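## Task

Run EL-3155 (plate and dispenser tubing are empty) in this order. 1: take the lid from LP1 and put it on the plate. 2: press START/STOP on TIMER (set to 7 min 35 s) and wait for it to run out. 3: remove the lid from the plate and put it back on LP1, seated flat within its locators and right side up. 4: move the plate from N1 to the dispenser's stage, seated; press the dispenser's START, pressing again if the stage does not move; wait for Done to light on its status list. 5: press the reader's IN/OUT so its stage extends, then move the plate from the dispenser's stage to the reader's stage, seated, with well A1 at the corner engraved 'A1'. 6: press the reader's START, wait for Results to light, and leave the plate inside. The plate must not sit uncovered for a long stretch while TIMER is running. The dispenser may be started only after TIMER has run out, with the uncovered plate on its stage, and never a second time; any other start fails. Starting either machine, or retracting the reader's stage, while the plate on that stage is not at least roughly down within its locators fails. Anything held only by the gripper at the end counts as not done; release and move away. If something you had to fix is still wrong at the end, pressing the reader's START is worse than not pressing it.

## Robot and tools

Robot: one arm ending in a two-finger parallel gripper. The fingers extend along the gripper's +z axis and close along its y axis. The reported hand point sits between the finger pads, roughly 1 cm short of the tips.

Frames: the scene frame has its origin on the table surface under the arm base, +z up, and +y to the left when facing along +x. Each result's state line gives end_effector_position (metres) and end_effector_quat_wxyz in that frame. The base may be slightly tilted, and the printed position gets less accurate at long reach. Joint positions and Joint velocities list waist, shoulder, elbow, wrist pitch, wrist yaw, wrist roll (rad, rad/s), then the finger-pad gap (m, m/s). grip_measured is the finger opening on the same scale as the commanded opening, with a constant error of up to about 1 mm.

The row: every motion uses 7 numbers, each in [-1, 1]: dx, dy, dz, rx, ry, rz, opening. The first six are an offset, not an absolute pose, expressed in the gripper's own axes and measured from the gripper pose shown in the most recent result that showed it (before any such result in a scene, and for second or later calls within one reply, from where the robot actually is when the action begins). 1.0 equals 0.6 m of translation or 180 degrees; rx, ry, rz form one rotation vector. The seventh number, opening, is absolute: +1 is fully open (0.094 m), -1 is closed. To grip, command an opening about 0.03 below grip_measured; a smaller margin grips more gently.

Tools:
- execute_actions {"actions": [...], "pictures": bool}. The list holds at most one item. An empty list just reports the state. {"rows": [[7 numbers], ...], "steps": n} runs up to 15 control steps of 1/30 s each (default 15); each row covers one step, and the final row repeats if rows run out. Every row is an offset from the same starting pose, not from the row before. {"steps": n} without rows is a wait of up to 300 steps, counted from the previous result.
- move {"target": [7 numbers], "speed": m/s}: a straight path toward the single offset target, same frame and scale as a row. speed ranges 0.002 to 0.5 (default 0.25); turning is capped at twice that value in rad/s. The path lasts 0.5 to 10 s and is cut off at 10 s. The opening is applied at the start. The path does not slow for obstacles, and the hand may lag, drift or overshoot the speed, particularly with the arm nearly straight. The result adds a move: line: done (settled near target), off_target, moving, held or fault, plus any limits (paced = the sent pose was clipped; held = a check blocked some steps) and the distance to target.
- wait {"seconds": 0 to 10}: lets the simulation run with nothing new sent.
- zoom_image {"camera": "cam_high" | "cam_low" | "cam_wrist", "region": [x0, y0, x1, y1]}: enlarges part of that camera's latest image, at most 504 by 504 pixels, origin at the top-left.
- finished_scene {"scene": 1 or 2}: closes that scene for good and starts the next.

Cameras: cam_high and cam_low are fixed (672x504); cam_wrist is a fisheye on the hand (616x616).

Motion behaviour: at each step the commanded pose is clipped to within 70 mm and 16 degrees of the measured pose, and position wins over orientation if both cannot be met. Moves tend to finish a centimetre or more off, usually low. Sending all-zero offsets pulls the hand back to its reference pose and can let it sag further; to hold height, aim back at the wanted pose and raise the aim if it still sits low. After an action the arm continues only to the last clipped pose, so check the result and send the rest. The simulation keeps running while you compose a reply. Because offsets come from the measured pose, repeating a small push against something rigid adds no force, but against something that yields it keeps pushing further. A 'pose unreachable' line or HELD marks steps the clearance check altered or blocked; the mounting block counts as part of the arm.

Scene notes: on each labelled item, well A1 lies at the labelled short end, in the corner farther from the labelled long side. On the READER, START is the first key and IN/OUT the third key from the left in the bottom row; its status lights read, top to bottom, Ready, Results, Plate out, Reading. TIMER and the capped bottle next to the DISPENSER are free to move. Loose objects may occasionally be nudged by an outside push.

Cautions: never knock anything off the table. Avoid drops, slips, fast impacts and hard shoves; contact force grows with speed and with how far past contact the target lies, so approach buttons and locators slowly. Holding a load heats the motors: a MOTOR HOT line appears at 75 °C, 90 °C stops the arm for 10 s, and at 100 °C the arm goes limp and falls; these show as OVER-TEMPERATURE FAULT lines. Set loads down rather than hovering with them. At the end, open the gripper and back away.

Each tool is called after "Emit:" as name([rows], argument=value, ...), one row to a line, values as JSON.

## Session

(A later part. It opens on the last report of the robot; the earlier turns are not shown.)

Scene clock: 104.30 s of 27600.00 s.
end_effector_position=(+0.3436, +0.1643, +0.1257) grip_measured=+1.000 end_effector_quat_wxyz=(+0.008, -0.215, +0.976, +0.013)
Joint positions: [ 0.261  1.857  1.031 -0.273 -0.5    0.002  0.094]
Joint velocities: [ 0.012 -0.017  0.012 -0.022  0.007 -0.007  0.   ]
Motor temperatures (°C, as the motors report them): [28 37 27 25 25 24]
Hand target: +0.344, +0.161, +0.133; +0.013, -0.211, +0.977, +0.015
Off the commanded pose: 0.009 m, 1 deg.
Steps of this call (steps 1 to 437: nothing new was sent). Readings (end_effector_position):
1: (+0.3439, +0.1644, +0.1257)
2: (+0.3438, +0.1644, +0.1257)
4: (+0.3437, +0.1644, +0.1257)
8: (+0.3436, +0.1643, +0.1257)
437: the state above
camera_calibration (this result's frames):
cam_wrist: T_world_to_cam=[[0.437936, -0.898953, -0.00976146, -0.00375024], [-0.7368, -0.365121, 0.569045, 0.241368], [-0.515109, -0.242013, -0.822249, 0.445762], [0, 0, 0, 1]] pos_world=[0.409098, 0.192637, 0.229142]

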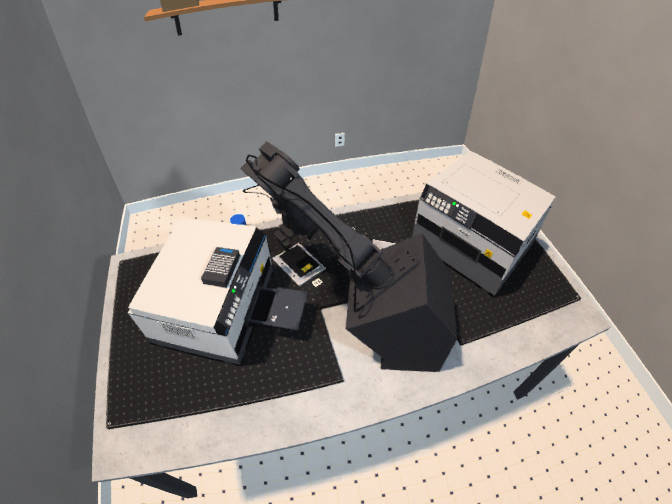

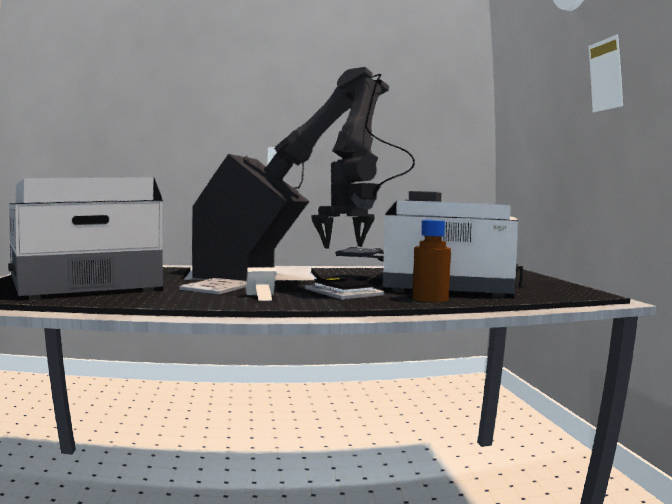

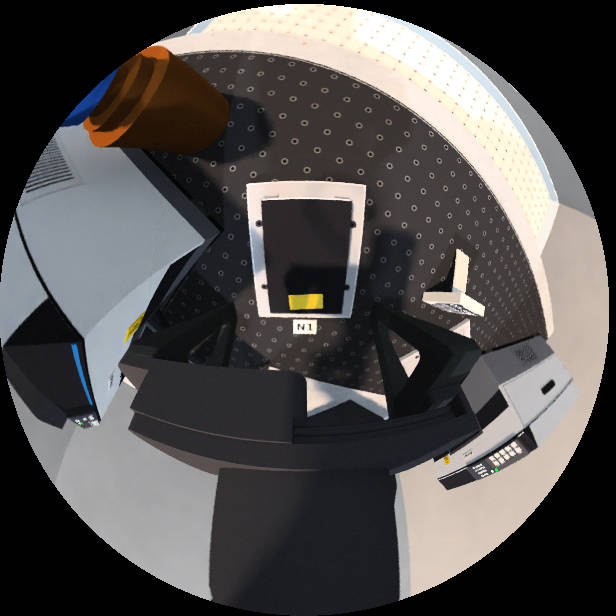

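Emit:
move(target=[0.215,-0.268,-0.02,0,0,0.138,-1])

Emit:
move(target=[0,0,0,0,-0.25,0,-1])

Scene clock: 110.07 s of 27600.00 s.
end_effector_position=(+0.2917, -0.0312, +0.1291) grip_measured=-0.991 end_effector_quat_wxyz=(+0.001, +0.003, +1.000, +0.015)
Joint positions: [-0.25   2.124  0.814 -0.128 -0.66  -0.148  0.   ]
Joint velocities: [-0.012 -0.007  0.002 -0.007 -0.095 -0.051  0.001]
Motor temperatures (°C, as the motors report them): [29 37 27 25 25 24]
Hand target: +0.293, -0.032, +0.131; +0.007, +0.002, +1.000, +0.021
Off the commanded pose: 0.006 m, 1 deg.
move: done
camera_calibration (this result's frames):
cam_wrist: T_world_to_cam=[[0.0131238, -0.999746, -0.0183012, -0.0348827], [-0.810686, -0.0213526, 0.585092, 0.160004], [-0.585334, 0.0071579, -0.810761, 0.401279], [0, 0, 0, 1]] pos_world=[0.365053, -0.0343296, 0.231086]

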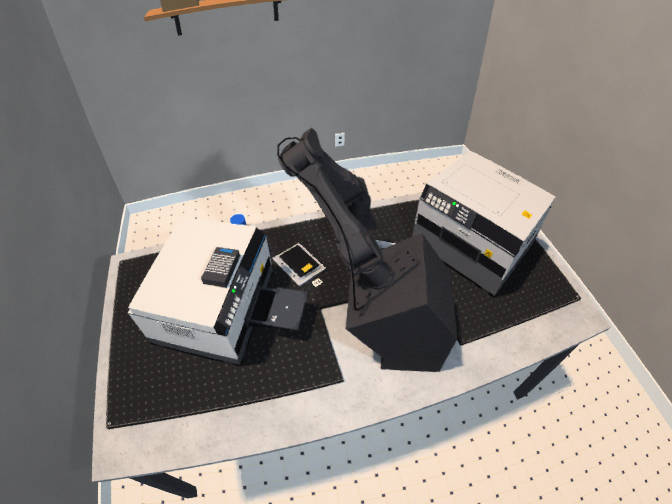

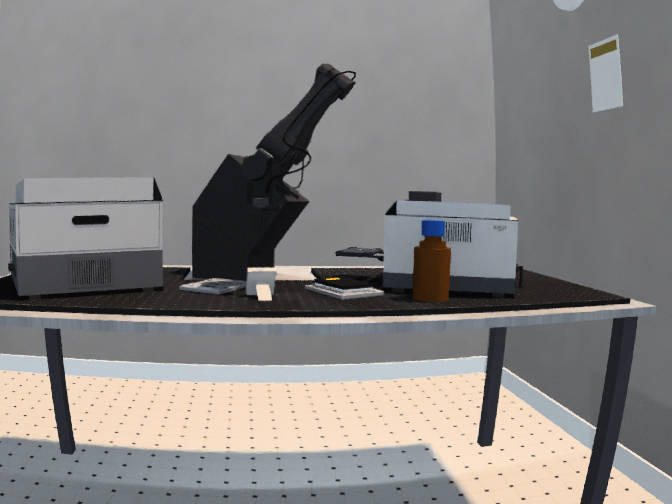

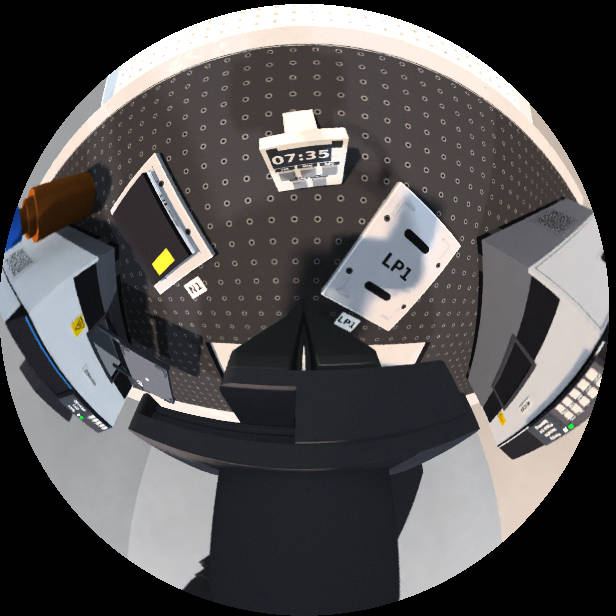

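Scene clock: 112.20 s of 27600.00 s.
end_effector_position=(+0.2976, -0.0289, +0.1276) grip_measured=-0.991 end_effector_quat_wxyz=(+0.314, -0.000, +0.949, +0.008)
Joint positions: [-0.183  2.483  0.307  1.554 -0.539  0.361  0.   ]
Joint velocities: [ 0.037 -0.002 -0.007  0.022 -0.022  0.066 -0.001]
Motor temperatures (°C, as the motors report them): [29 37 27 25 25 24]
Hand target: +0.292, -0.031, +0.130; +0.315, +0.009, +0.949, -0.001
Off the commanded pose: 0.006 m, 9 deg.
joint sent to its limit — the command would take joint 4 (wrist pitch) past its upper limit, so that joint was sent only as far as its limit.
move: off_target
camera_calibration (this result's frames):
cam_wrist: T_world_to_cam=[[0.0141966, -0.999881, 0.00605053, -0.0361459], [-0.999833, -0.0142652, -0.0114485, 0.298252], [0.0115334, -0.00588699, -0.999916, 0.249626], [0, 0, 0, 1]] pos_world=[0.295836, -0.0304175, 0.253238]

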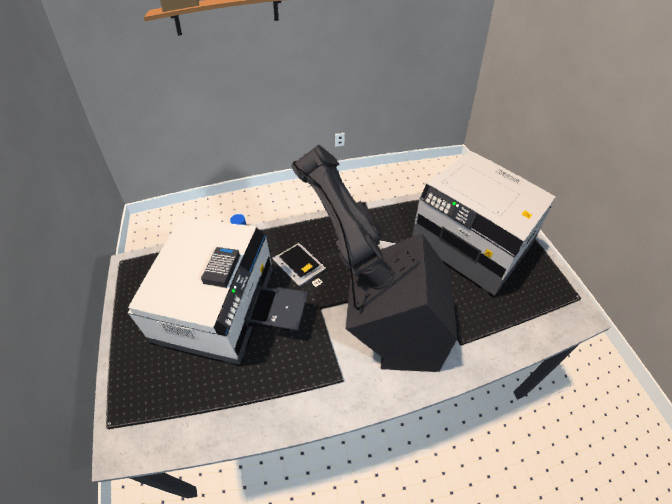

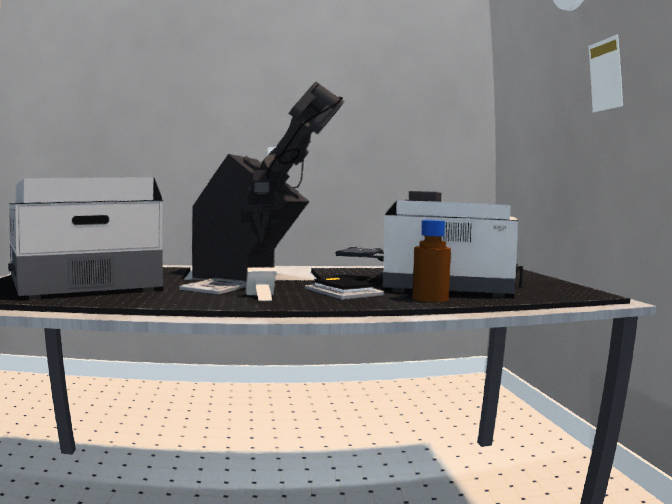

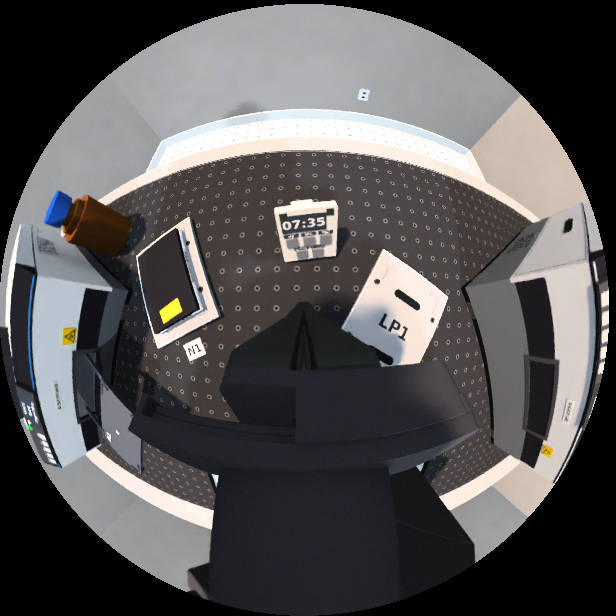

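Emit:
move(target=[0.015,-0.05,0.14,0,0.02,0,-1], speed=0.12)

Emit:
zoom_image(camera="cam_wrist", region=[180,130,430,400])

Scene clock: 117.60 s of 27600.00 s.
end_effector_position=(+0.3350, -0.0527, +0.0553) grip_measured=-0.991 end_effector_quat_wxyz=(+0.277, -0.005, +0.961, +0.015)
Joint positions: [-0.111  2.668  0.652  1.34  -0.525  0.367  0.   ]
Joint velocities: [ 0.002  0.002 -0.022 -0.095  0.037  0.022 -0.001]
Motor temperatures (°C, as the motors report them): [28 35 27 26 25 24]
Hand target: +0.341, -0.058, +0.055; +0.284, -0.001, +0.959, +0.008
Off the commanded pose: 0.008 m, 1 deg.
move: done
camera_calibration (this result's frames):
cam_wrist: T_world_to_cam=[[0.0293128, -0.999558, -0.00488643, -0.0644143], [-0.997332, -0.0295737, 0.0667377, 0.32852], [-0.0668527, 0.00291713, -0.997759, 0.203442], [0, 0, 0, 1]] pos_world=[0.343132, -0.0552638, 0.180746]

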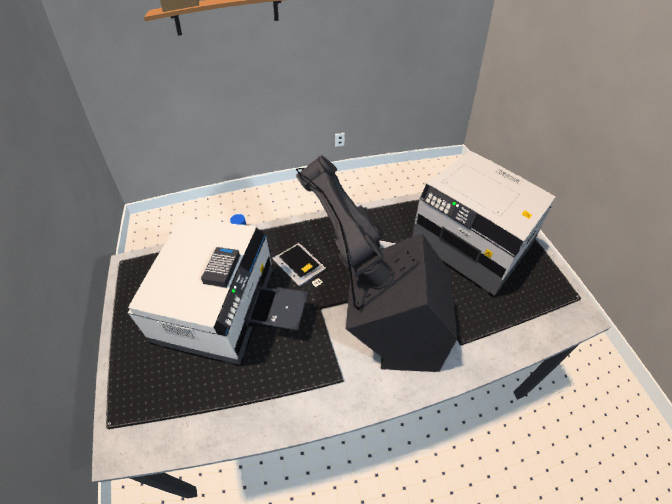

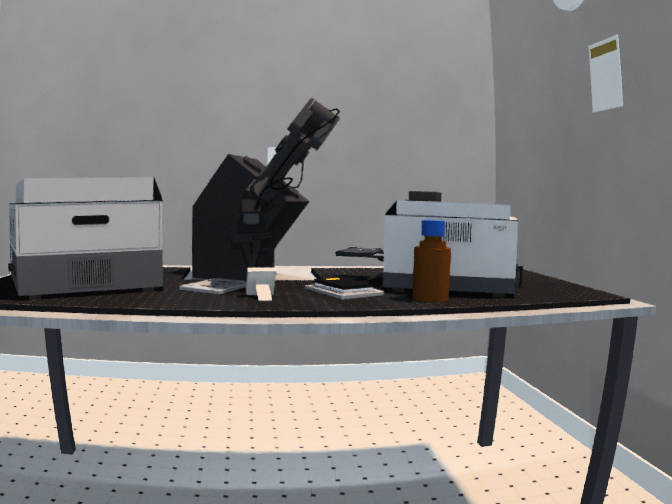

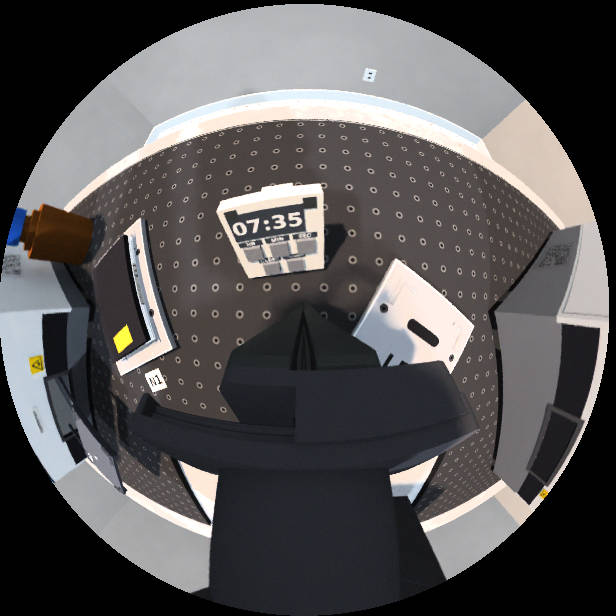

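Region (180, 130, 430, 400) of cam_wrist's 616x616 image, scaled by 1.867, with more detail than that image has; it fills the left 467 columns of this view, and the rest is white.

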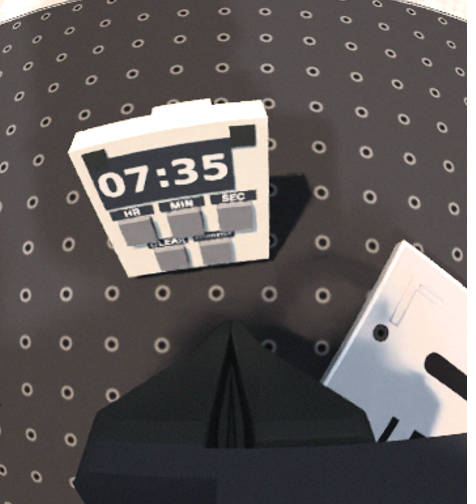

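Emit:
move(target=[-0.007,0.0,0.058,0,0,0,-1], speed=0.05)

Emit:
zoom_image(camera="cam_wrist", region=[180,130,430,400])

Scene clock: 122.90 s of 27600.00 s.
end_effector_position=(+0.3506, -0.0459, +0.0287) grip_measured=-0.991 end_effector_quat_wxyz=(+0.268, -0.012, +0.963, +0.022)
Joint positions: [-0.05   2.716  0.768  1.282 -0.5    0.396  0.   ]
Joint velocities: [-0.012 -0.017 -0.007 -0.007  0.007 -0.007 -0.002]
Motor temperatures (°C, as the motors report them): [29 34 27 26 25 24]
Hand target: +0.357, -0.052, +0.029; +0.276, -0.006, +0.961, +0.014
Off the commanded pose: 0.009 m, 1 deg.
move: done
camera_calibration (this result's frames):
cam_wrist: T_world_to_cam=[[0.045584, -0.998837, -0.0157233, -0.0635955], [-0.995398, -0.0467439, 0.0836473, 0.344174], [-0.0842849, 0.011838, -0.996371, 0.18442], [0, 0, 0, 1]] pos_world=[0.361033, -0.0496167, 0.153961]

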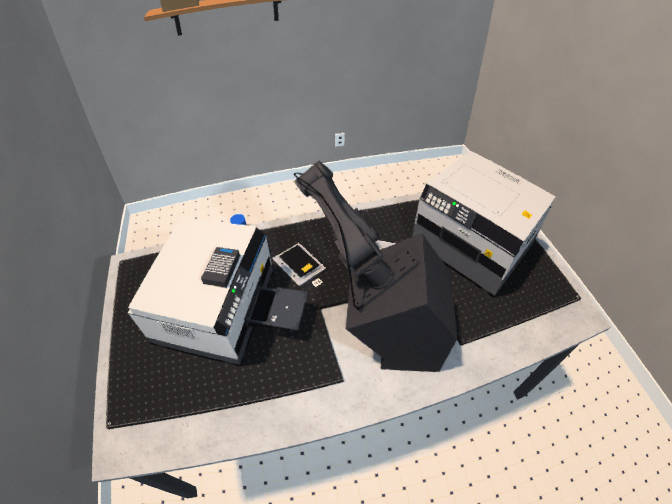

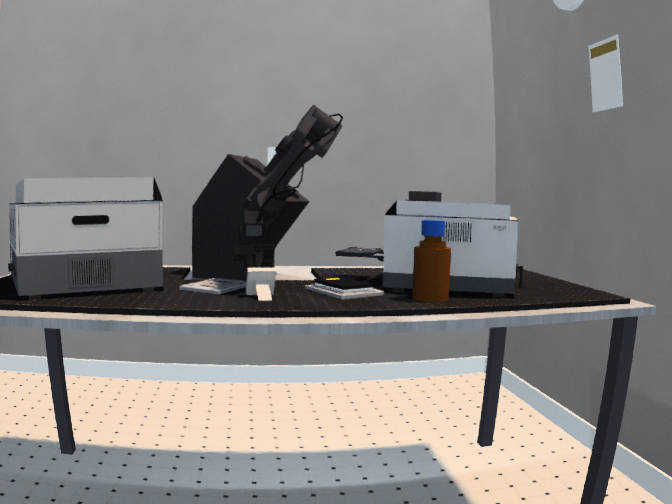

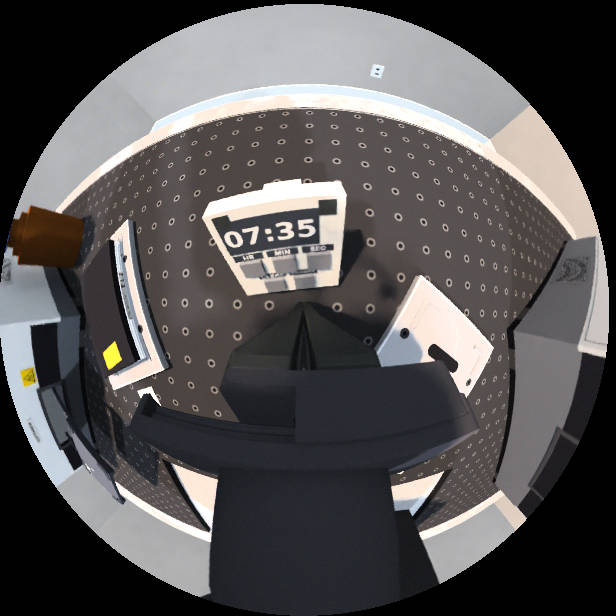

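Region (180, 130, 430, 400) of cam_wrist's 616x616 image, scaled by 1.867, with more detail than that image has; it fills the left 467 columns of this view, and the rest is white.

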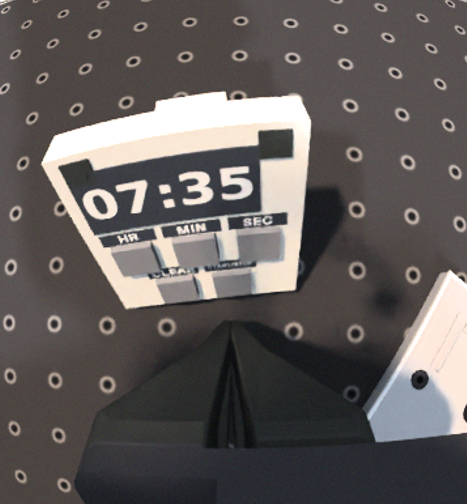

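Emit:
move(target=[-0.0225,-0.012,0.018,0,0,0,-1], speed=0.02)

Emit:
zoom_image(camera="cam_wrist", region=[180,130,430,400])

Scene clock: 126.40 s of 27600.00 s.
end_effector_position=(+0.3570, -0.0470, +0.0213) grip_measured=-0.991 end_effector_quat_wxyz=(+0.256, -0.010, +0.966, +0.024)
Joint positions: [-0.047  2.716  0.817  1.209 -0.51   0.392  0.   ]
Joint velocities: [-0.002 -0.007  0.007 -0.022  0.007  0.007 -0.   ]
Motor temperatures (°C, as the motors report them): [29 34 27 26 25 24]
Hand target: +0.368, -0.052, +0.026; +0.268, -0.012, +0.963, +0.022
Off the commanded pose: 0.013 m, 1 deg.
move: off_target
camera_calibration (this result's frames):
cam_wrist: T_world_to_cam=[[0.0429468, -0.998852, -0.021237, -0.0640297], [-0.99307, -0.0450064, 0.108565, 0.349792], [-0.109396, 0.0164274, -0.993863, 0.186641], [0, 0, 0, 1]] pos_world=[0.370536, -0.0512793, 0.146161]

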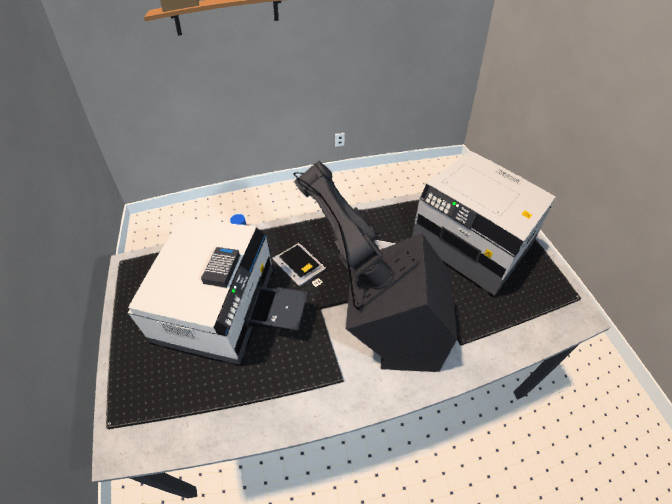

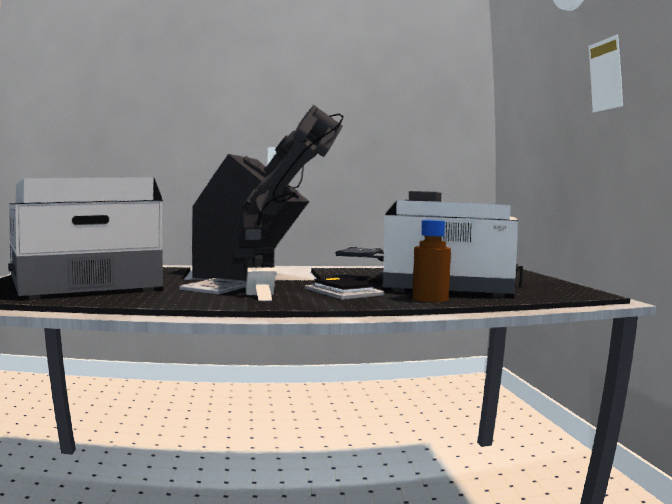

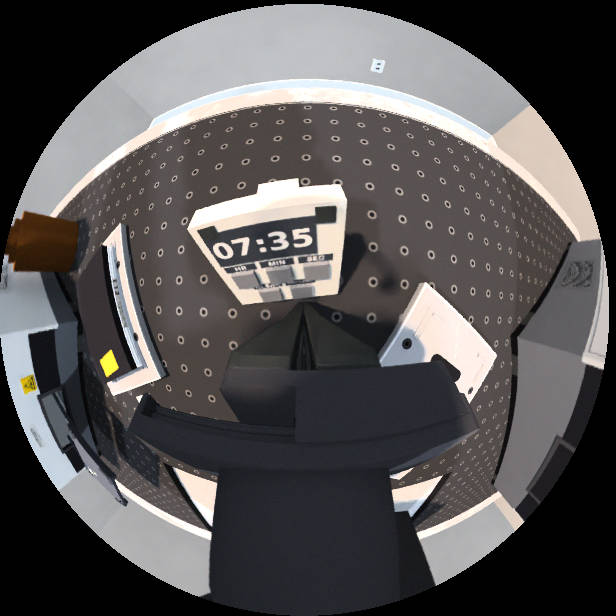

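Region (180, 130, 430, 400) of cam_wrist's 616x616 image, scaled by 1.867, with more detail than that image has; it fills the left 467 columns of this view, and the rest is white.

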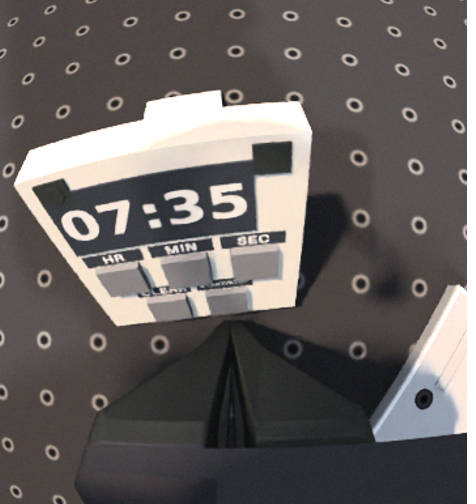

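Emit:
move(target=[-0.017,-0.004,0,0,-0.0145,0,-1], speed=0.02)

Emit:
zoom_image(camera="cam_wrist", region=[180,130,430,400])

Scene clock: 133.90 s of 27600.00 s.
end_effector_position=(+0.3622, -0.0438, +0.0243) grip_measured=-0.991 end_effector_quat_wxyz=(+0.268, -0.014, +0.963, +0.029)
Joint positions: [-0.046  2.716  0.817  1.24  -0.51   0.401  0.   ]
Joint velocities: [-0.002  0.007 -0.012  0.007 -0.007  0.007  0.001]
Motor temperatures (°C, as the motors report them): [29 34 27 26 25 24]
Hand target: +0.366, -0.049, +0.026; +0.278, -0.009, +0.960, +0.024
Off the commanded pose: 0.007 m, 1 deg.
move: done
camera_calibration (this result's frames):
cam_wrist: T_world_to_cam=[[0.053334, -0.998192, -0.0277092, -0.0645915], [-0.994888, -0.0554994, 0.0843691, 0.355586], [-0.0857545, 0.0230678, -0.996049, 0.182005], [0, 0, 0, 1]] pos_world=[0.372821, -0.0489384, 0.149495]

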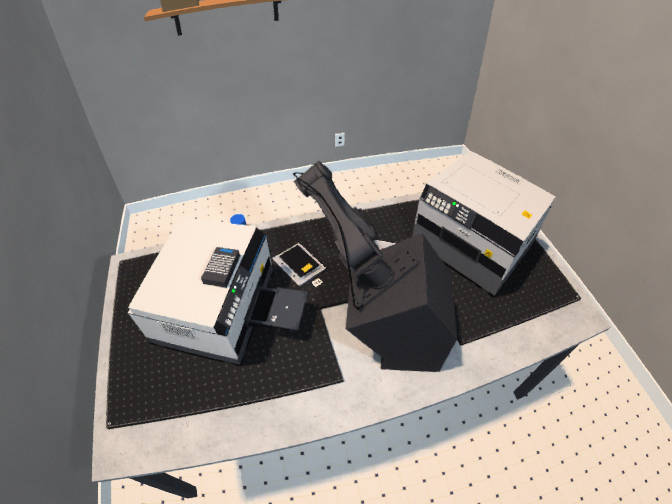

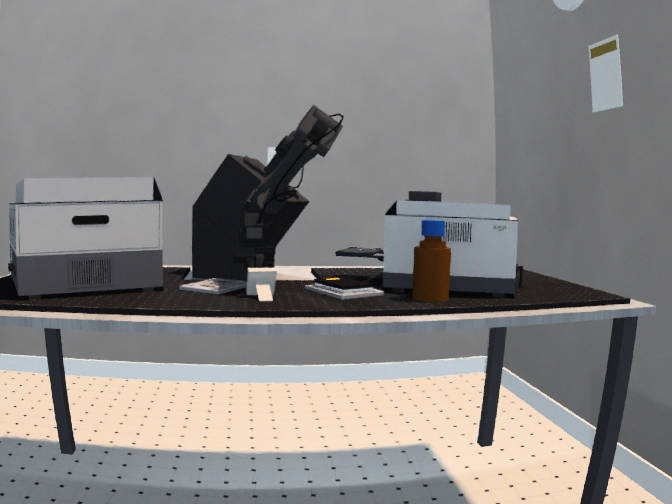

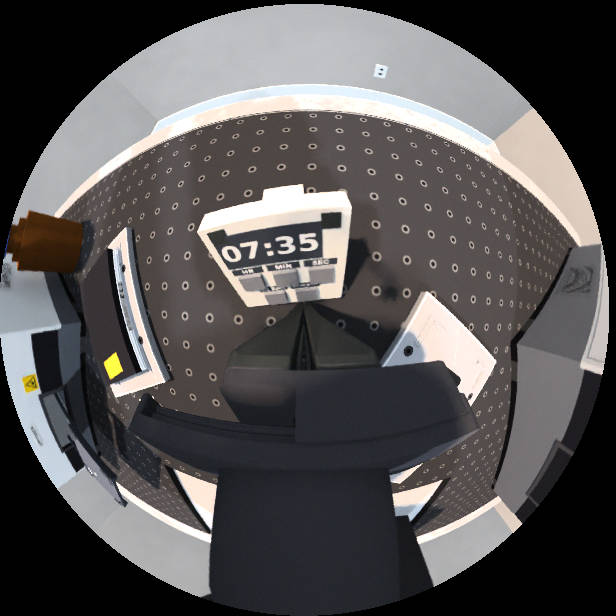

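Region (180, 130, 430, 400) of cam_wrist's 616x616 image, scaled by 1.867, with more detail than that image has; it fills the left 467 columns of this view, and the rest is white.

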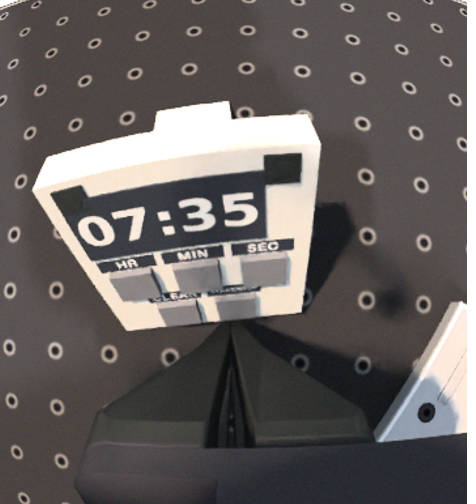

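Emit:
move(target=[0,-0.012,-0.03,0,0,0,-1], speed=0.03)

Emit:
move(target=[-0.017,-0.008,0,0.006,-0.0145,0,-1], speed=0.03)

Emit:
zoom_image(camera="cam_wrist", region=[180,130,430,400])

Scene clock: 137.53 s of 27600.00 s.
end_effector_position=(+0.3509, -0.0500, +0.0288) grip_measured=-0.991 end_effector_quat_wxyz=(+0.259, -0.012, +0.965, +0.031)
Joint positions: [-0.075  2.716  0.786  1.243 -0.543  0.376  0.   ]
Joint velocities: [-0.017 -0.012 -0.017 -0.066 -0.066  0.022  0.001]
Motor temperatures (°C, as the motors report them): [29 34 27 27 25 24]
Hand target: +0.353, -0.052, +0.039; +0.268, -0.014, +0.963, +0.029
Off the commanded pose: 0.011 m, 1 deg.
move: off_target
camera_calibration (this result's frames):
cam_wrist: T_world_to_cam=[[0.0511837, -0.998125, -0.0335558, -0.0690811], [-0.99324, -0.0543808, 0.102553, 0.342565], [-0.104186, 0.0280799, -0.994161, 0.192325], [0, 0, 0, 1]] pos_world=[0.363823, -0.0557231, 0.153753]

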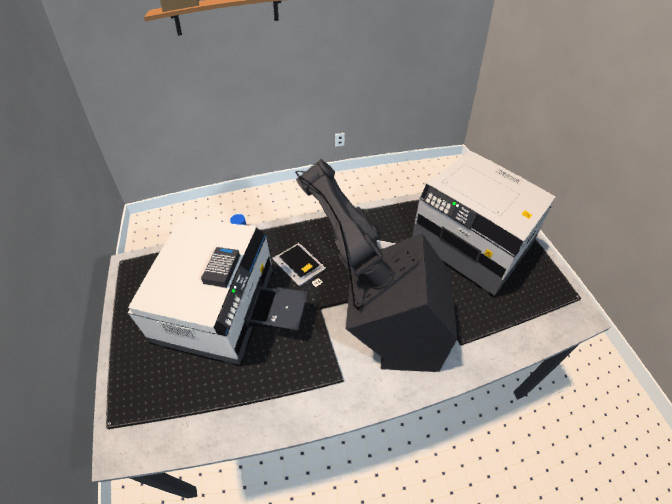

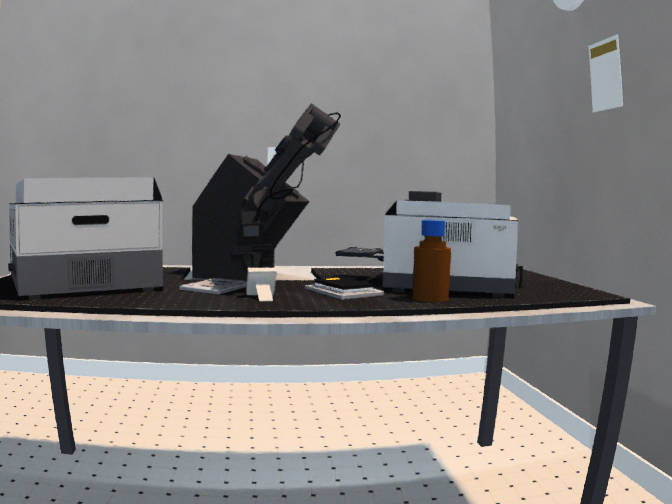

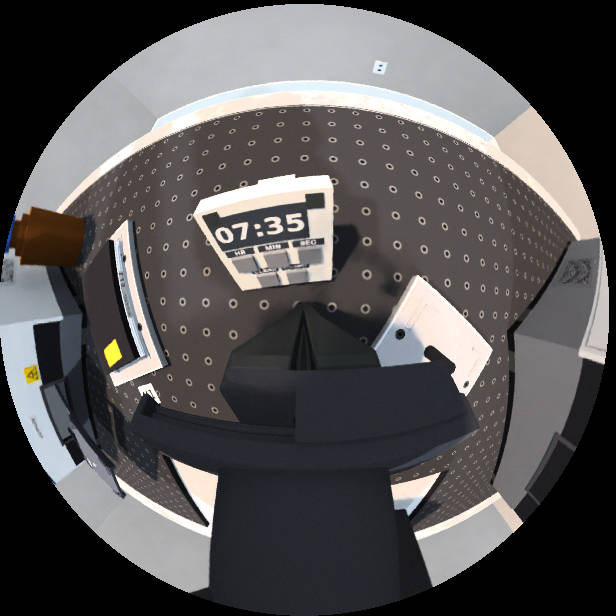

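Scene clock: 138.60 s of 27600.00 s.
end_effector_position=(+0.3552, -0.0483, +0.0307) grip_measured=-0.991 end_effector_quat_wxyz=(+0.268, -0.015, +0.963, +0.030)
Joint positions: [-0.071  2.716  0.786  1.265 -0.532  0.385  0.   ]
Joint velocities: [ 0.007 -0.007  0.007 -0.066 -0.007 -0.007 -0.   ]
Motor temperatures (°C, as the motors report them): [29 34 27 27 25 24]
Hand target: +0.360, -0.055, +0.034; +0.280, -0.009, +0.960, +0.022
Off the commanded pose: 0.008 m, 2 deg.
move: done
camera_calibration (this result's frames):
cam_wrist: T_world_to_cam=[[0.0551459, -0.998024, -0.0301069, -0.0691222], [-0.994919, -0.0574681, 0.0826681, 0.347735], [-0.084235, 0.0253951, -0.996122, 0.187406], [0, 0, 0, 1]] pos_world=[0.365566, -0.0537612, 0.155851]

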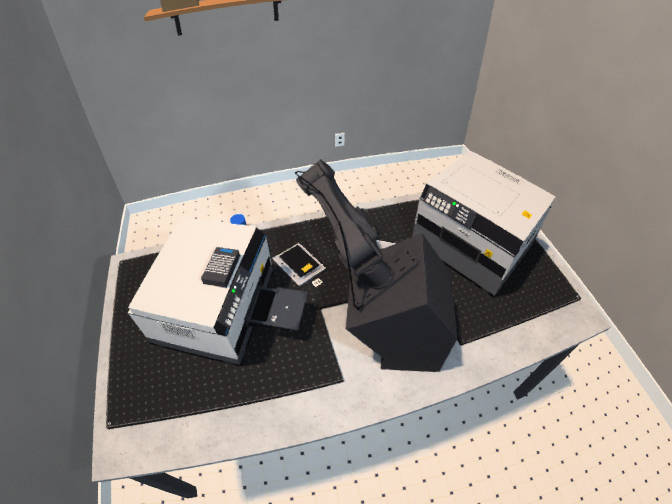

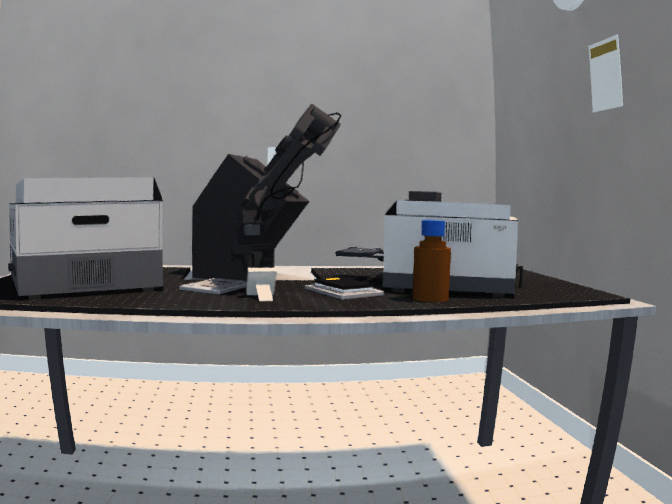

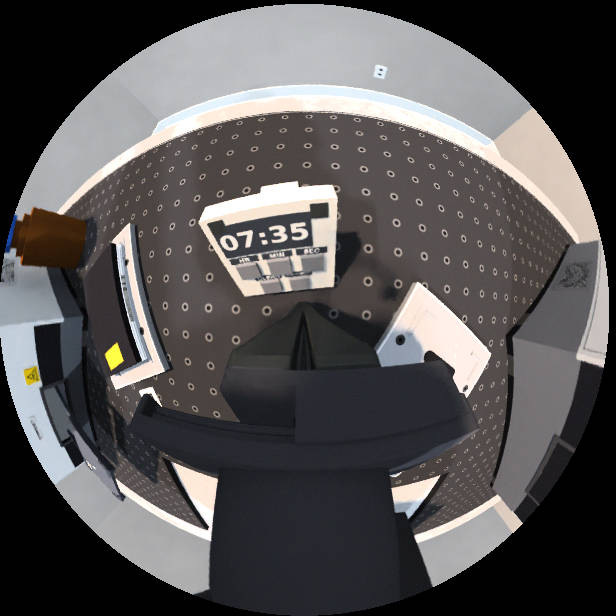

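Region (180, 130, 430, 400) of cam_wrist's 616x616 image, scaled by 1.867, with more detail than that image has; it fills the left 467 columns of this view, and the rest is white.

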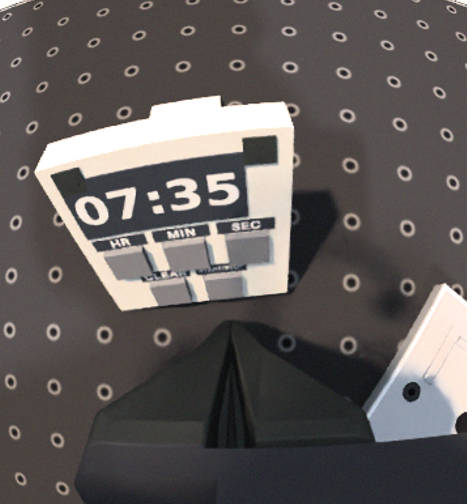

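Emit:
move(target=[-0.035,-0.006,0.012,0,-0.01,0,-1], speed=0.02)

Emit:
zoom_image(camera="cam_wrist", region=[180,130,430,400])

Scene clock: 142.60 s of 27600.00 s.
end_effector_position=(+0.3613, -0.0486, +0.0273) grip_measured=-0.991 end_effector_quat_wxyz=(+0.266, -0.014, +0.963, +0.030)
Joint positions: [-0.067  2.716  0.816  1.231 -0.531  0.386  0.   ]
Joint velocities: [-0.002  0.002 -0.007 -0.037  0.081 -0.051 -0.001]
Motor temperatures (°C, as the motors report them): [29 34 27 27 25 24]
Hand target: +0.377, -0.051, +0.036; +0.283, -0.014, +0.958, +0.031
Off the commanded pose: 0.018 m, 2 deg.
move: off_target
camera_calibration (this result's frames):
cam_wrist: T_world_to_cam=[[0.0546962, -0.998036, -0.0305277, -0.0696527], [-0.99452, -0.0571806, 0.0875188, 0.35388], [-0.0890925, 0.0255735, -0.995695, 0.18625], [0, 0, 0, 1]] pos_world=[0.372344, -0.0540439, 0.152351]

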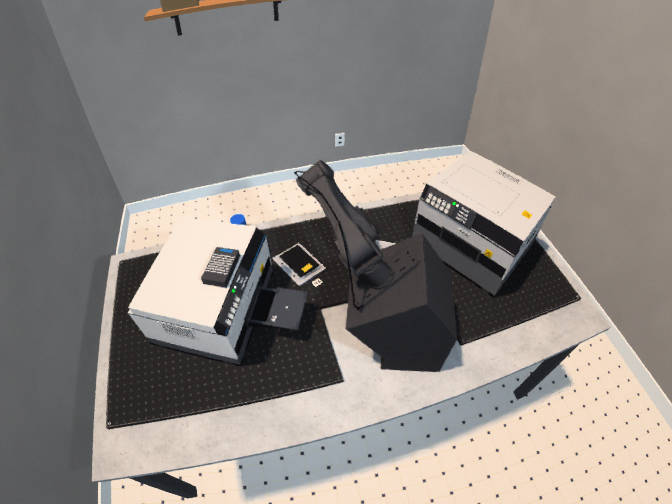

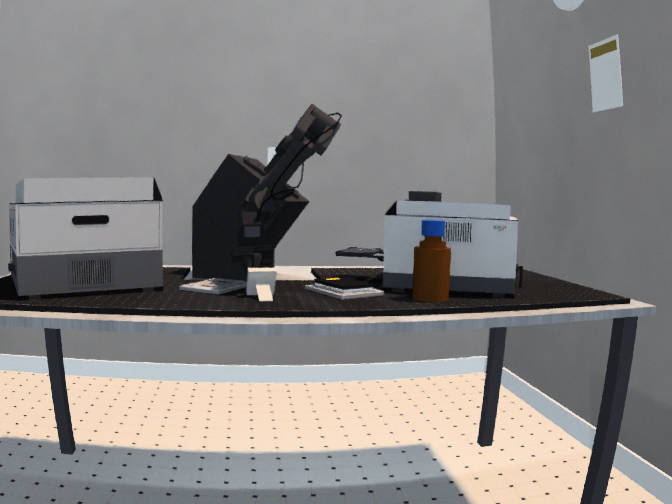

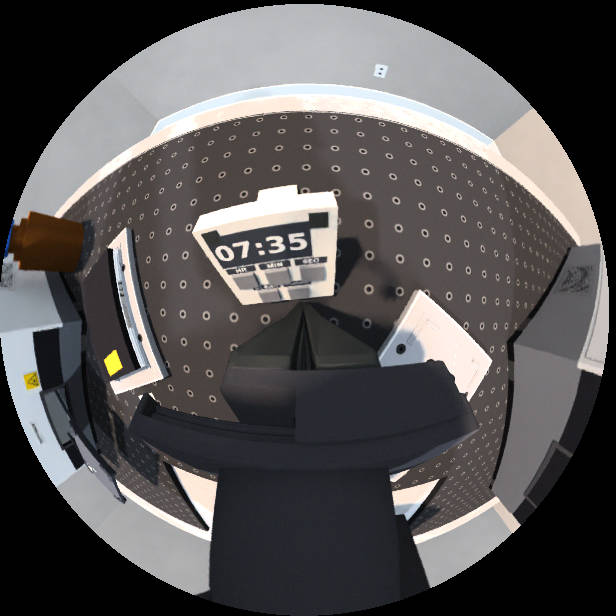

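Region (180, 130, 430, 400) of cam_wrist's 616x616 image, scaled by 1.867, with more detail than that image has; it fills the left 467 columns of this view, and the rest is white.

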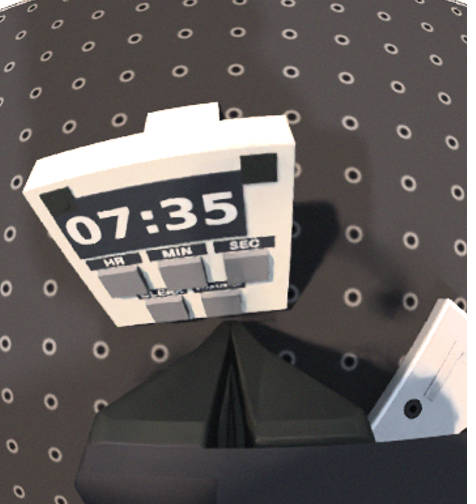

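Now the pitch swing.

Emit:
move(target=[-0.02,-0.002,0,0,-0.017,0,-1], speed=0.02)

Emit:
zoom_image(camera="cam_wrist", region=[180,130,430,400])

Scene clock: 147.27 s of 27600.00 s.
end_effector_position=(+0.3677, -0.0432, +0.0307) grip_measured=-0.991 end_effector_quat_wxyz=(+0.280, -0.019, +0.959, +0.038)
Joint positions: [-0.062  2.716  0.816  1.272 -0.531  0.403  0.   ]
Joint velocities: [-0.007 -0.007 -0.007  0.037 -0.022  0.022  0.   ]
Motor temperatures (°C, as the motors report them): [30 35 27 27 25 24]
Hand target: +0.372, -0.050, +0.033; +0.291, -0.013, +0.956, +0.031
Off the commanded pose: 0.008 m, 2 deg.
move: done
camera_calibration (this result's frames):
cam_wrist: T_world_to_cam=[[0.0680103, -0.996834, -0.0411973, -0.068962], [-0.995856, -0.0703264, 0.0576557, 0.361039], [-0.0603704, 0.0371054, -0.997486, 0.180107], [0, 0, 0, 1]] pos_world=[0.375107, -0.050036, 0.155997]

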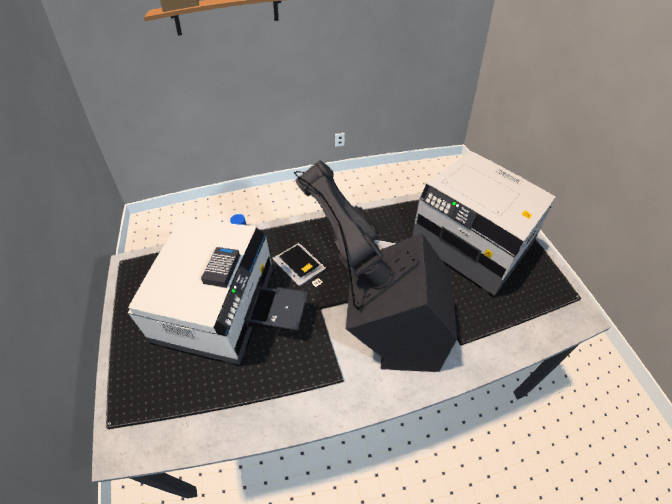

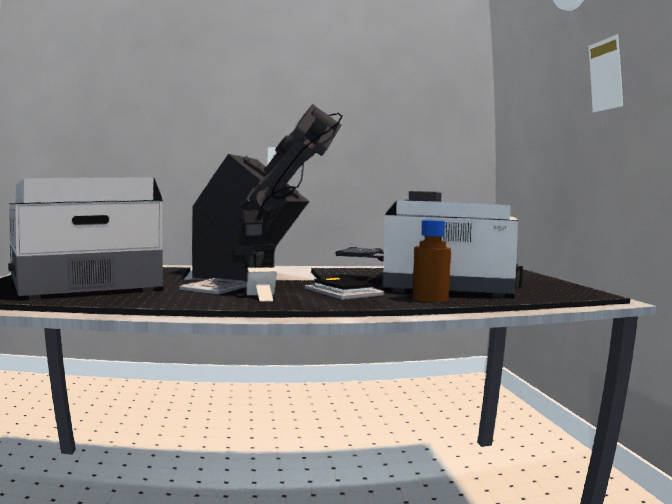

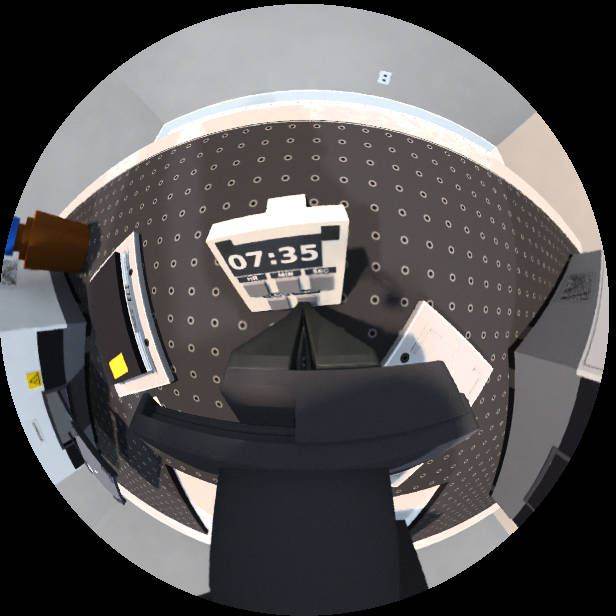

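Region (180, 130, 430, 400) of cam_wrist's 616x616 image, scaled by 1.867, with more detail than that image has; it fills the left 467 columns of this view, and the rest is white.

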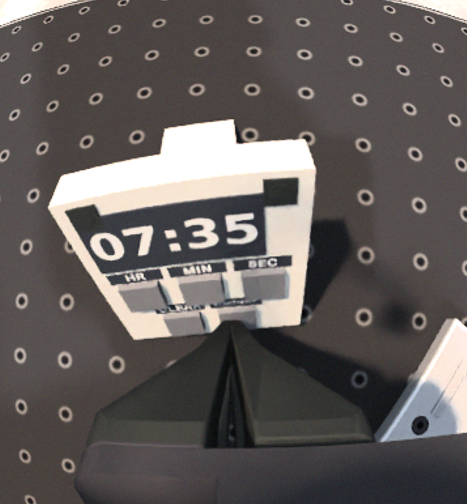

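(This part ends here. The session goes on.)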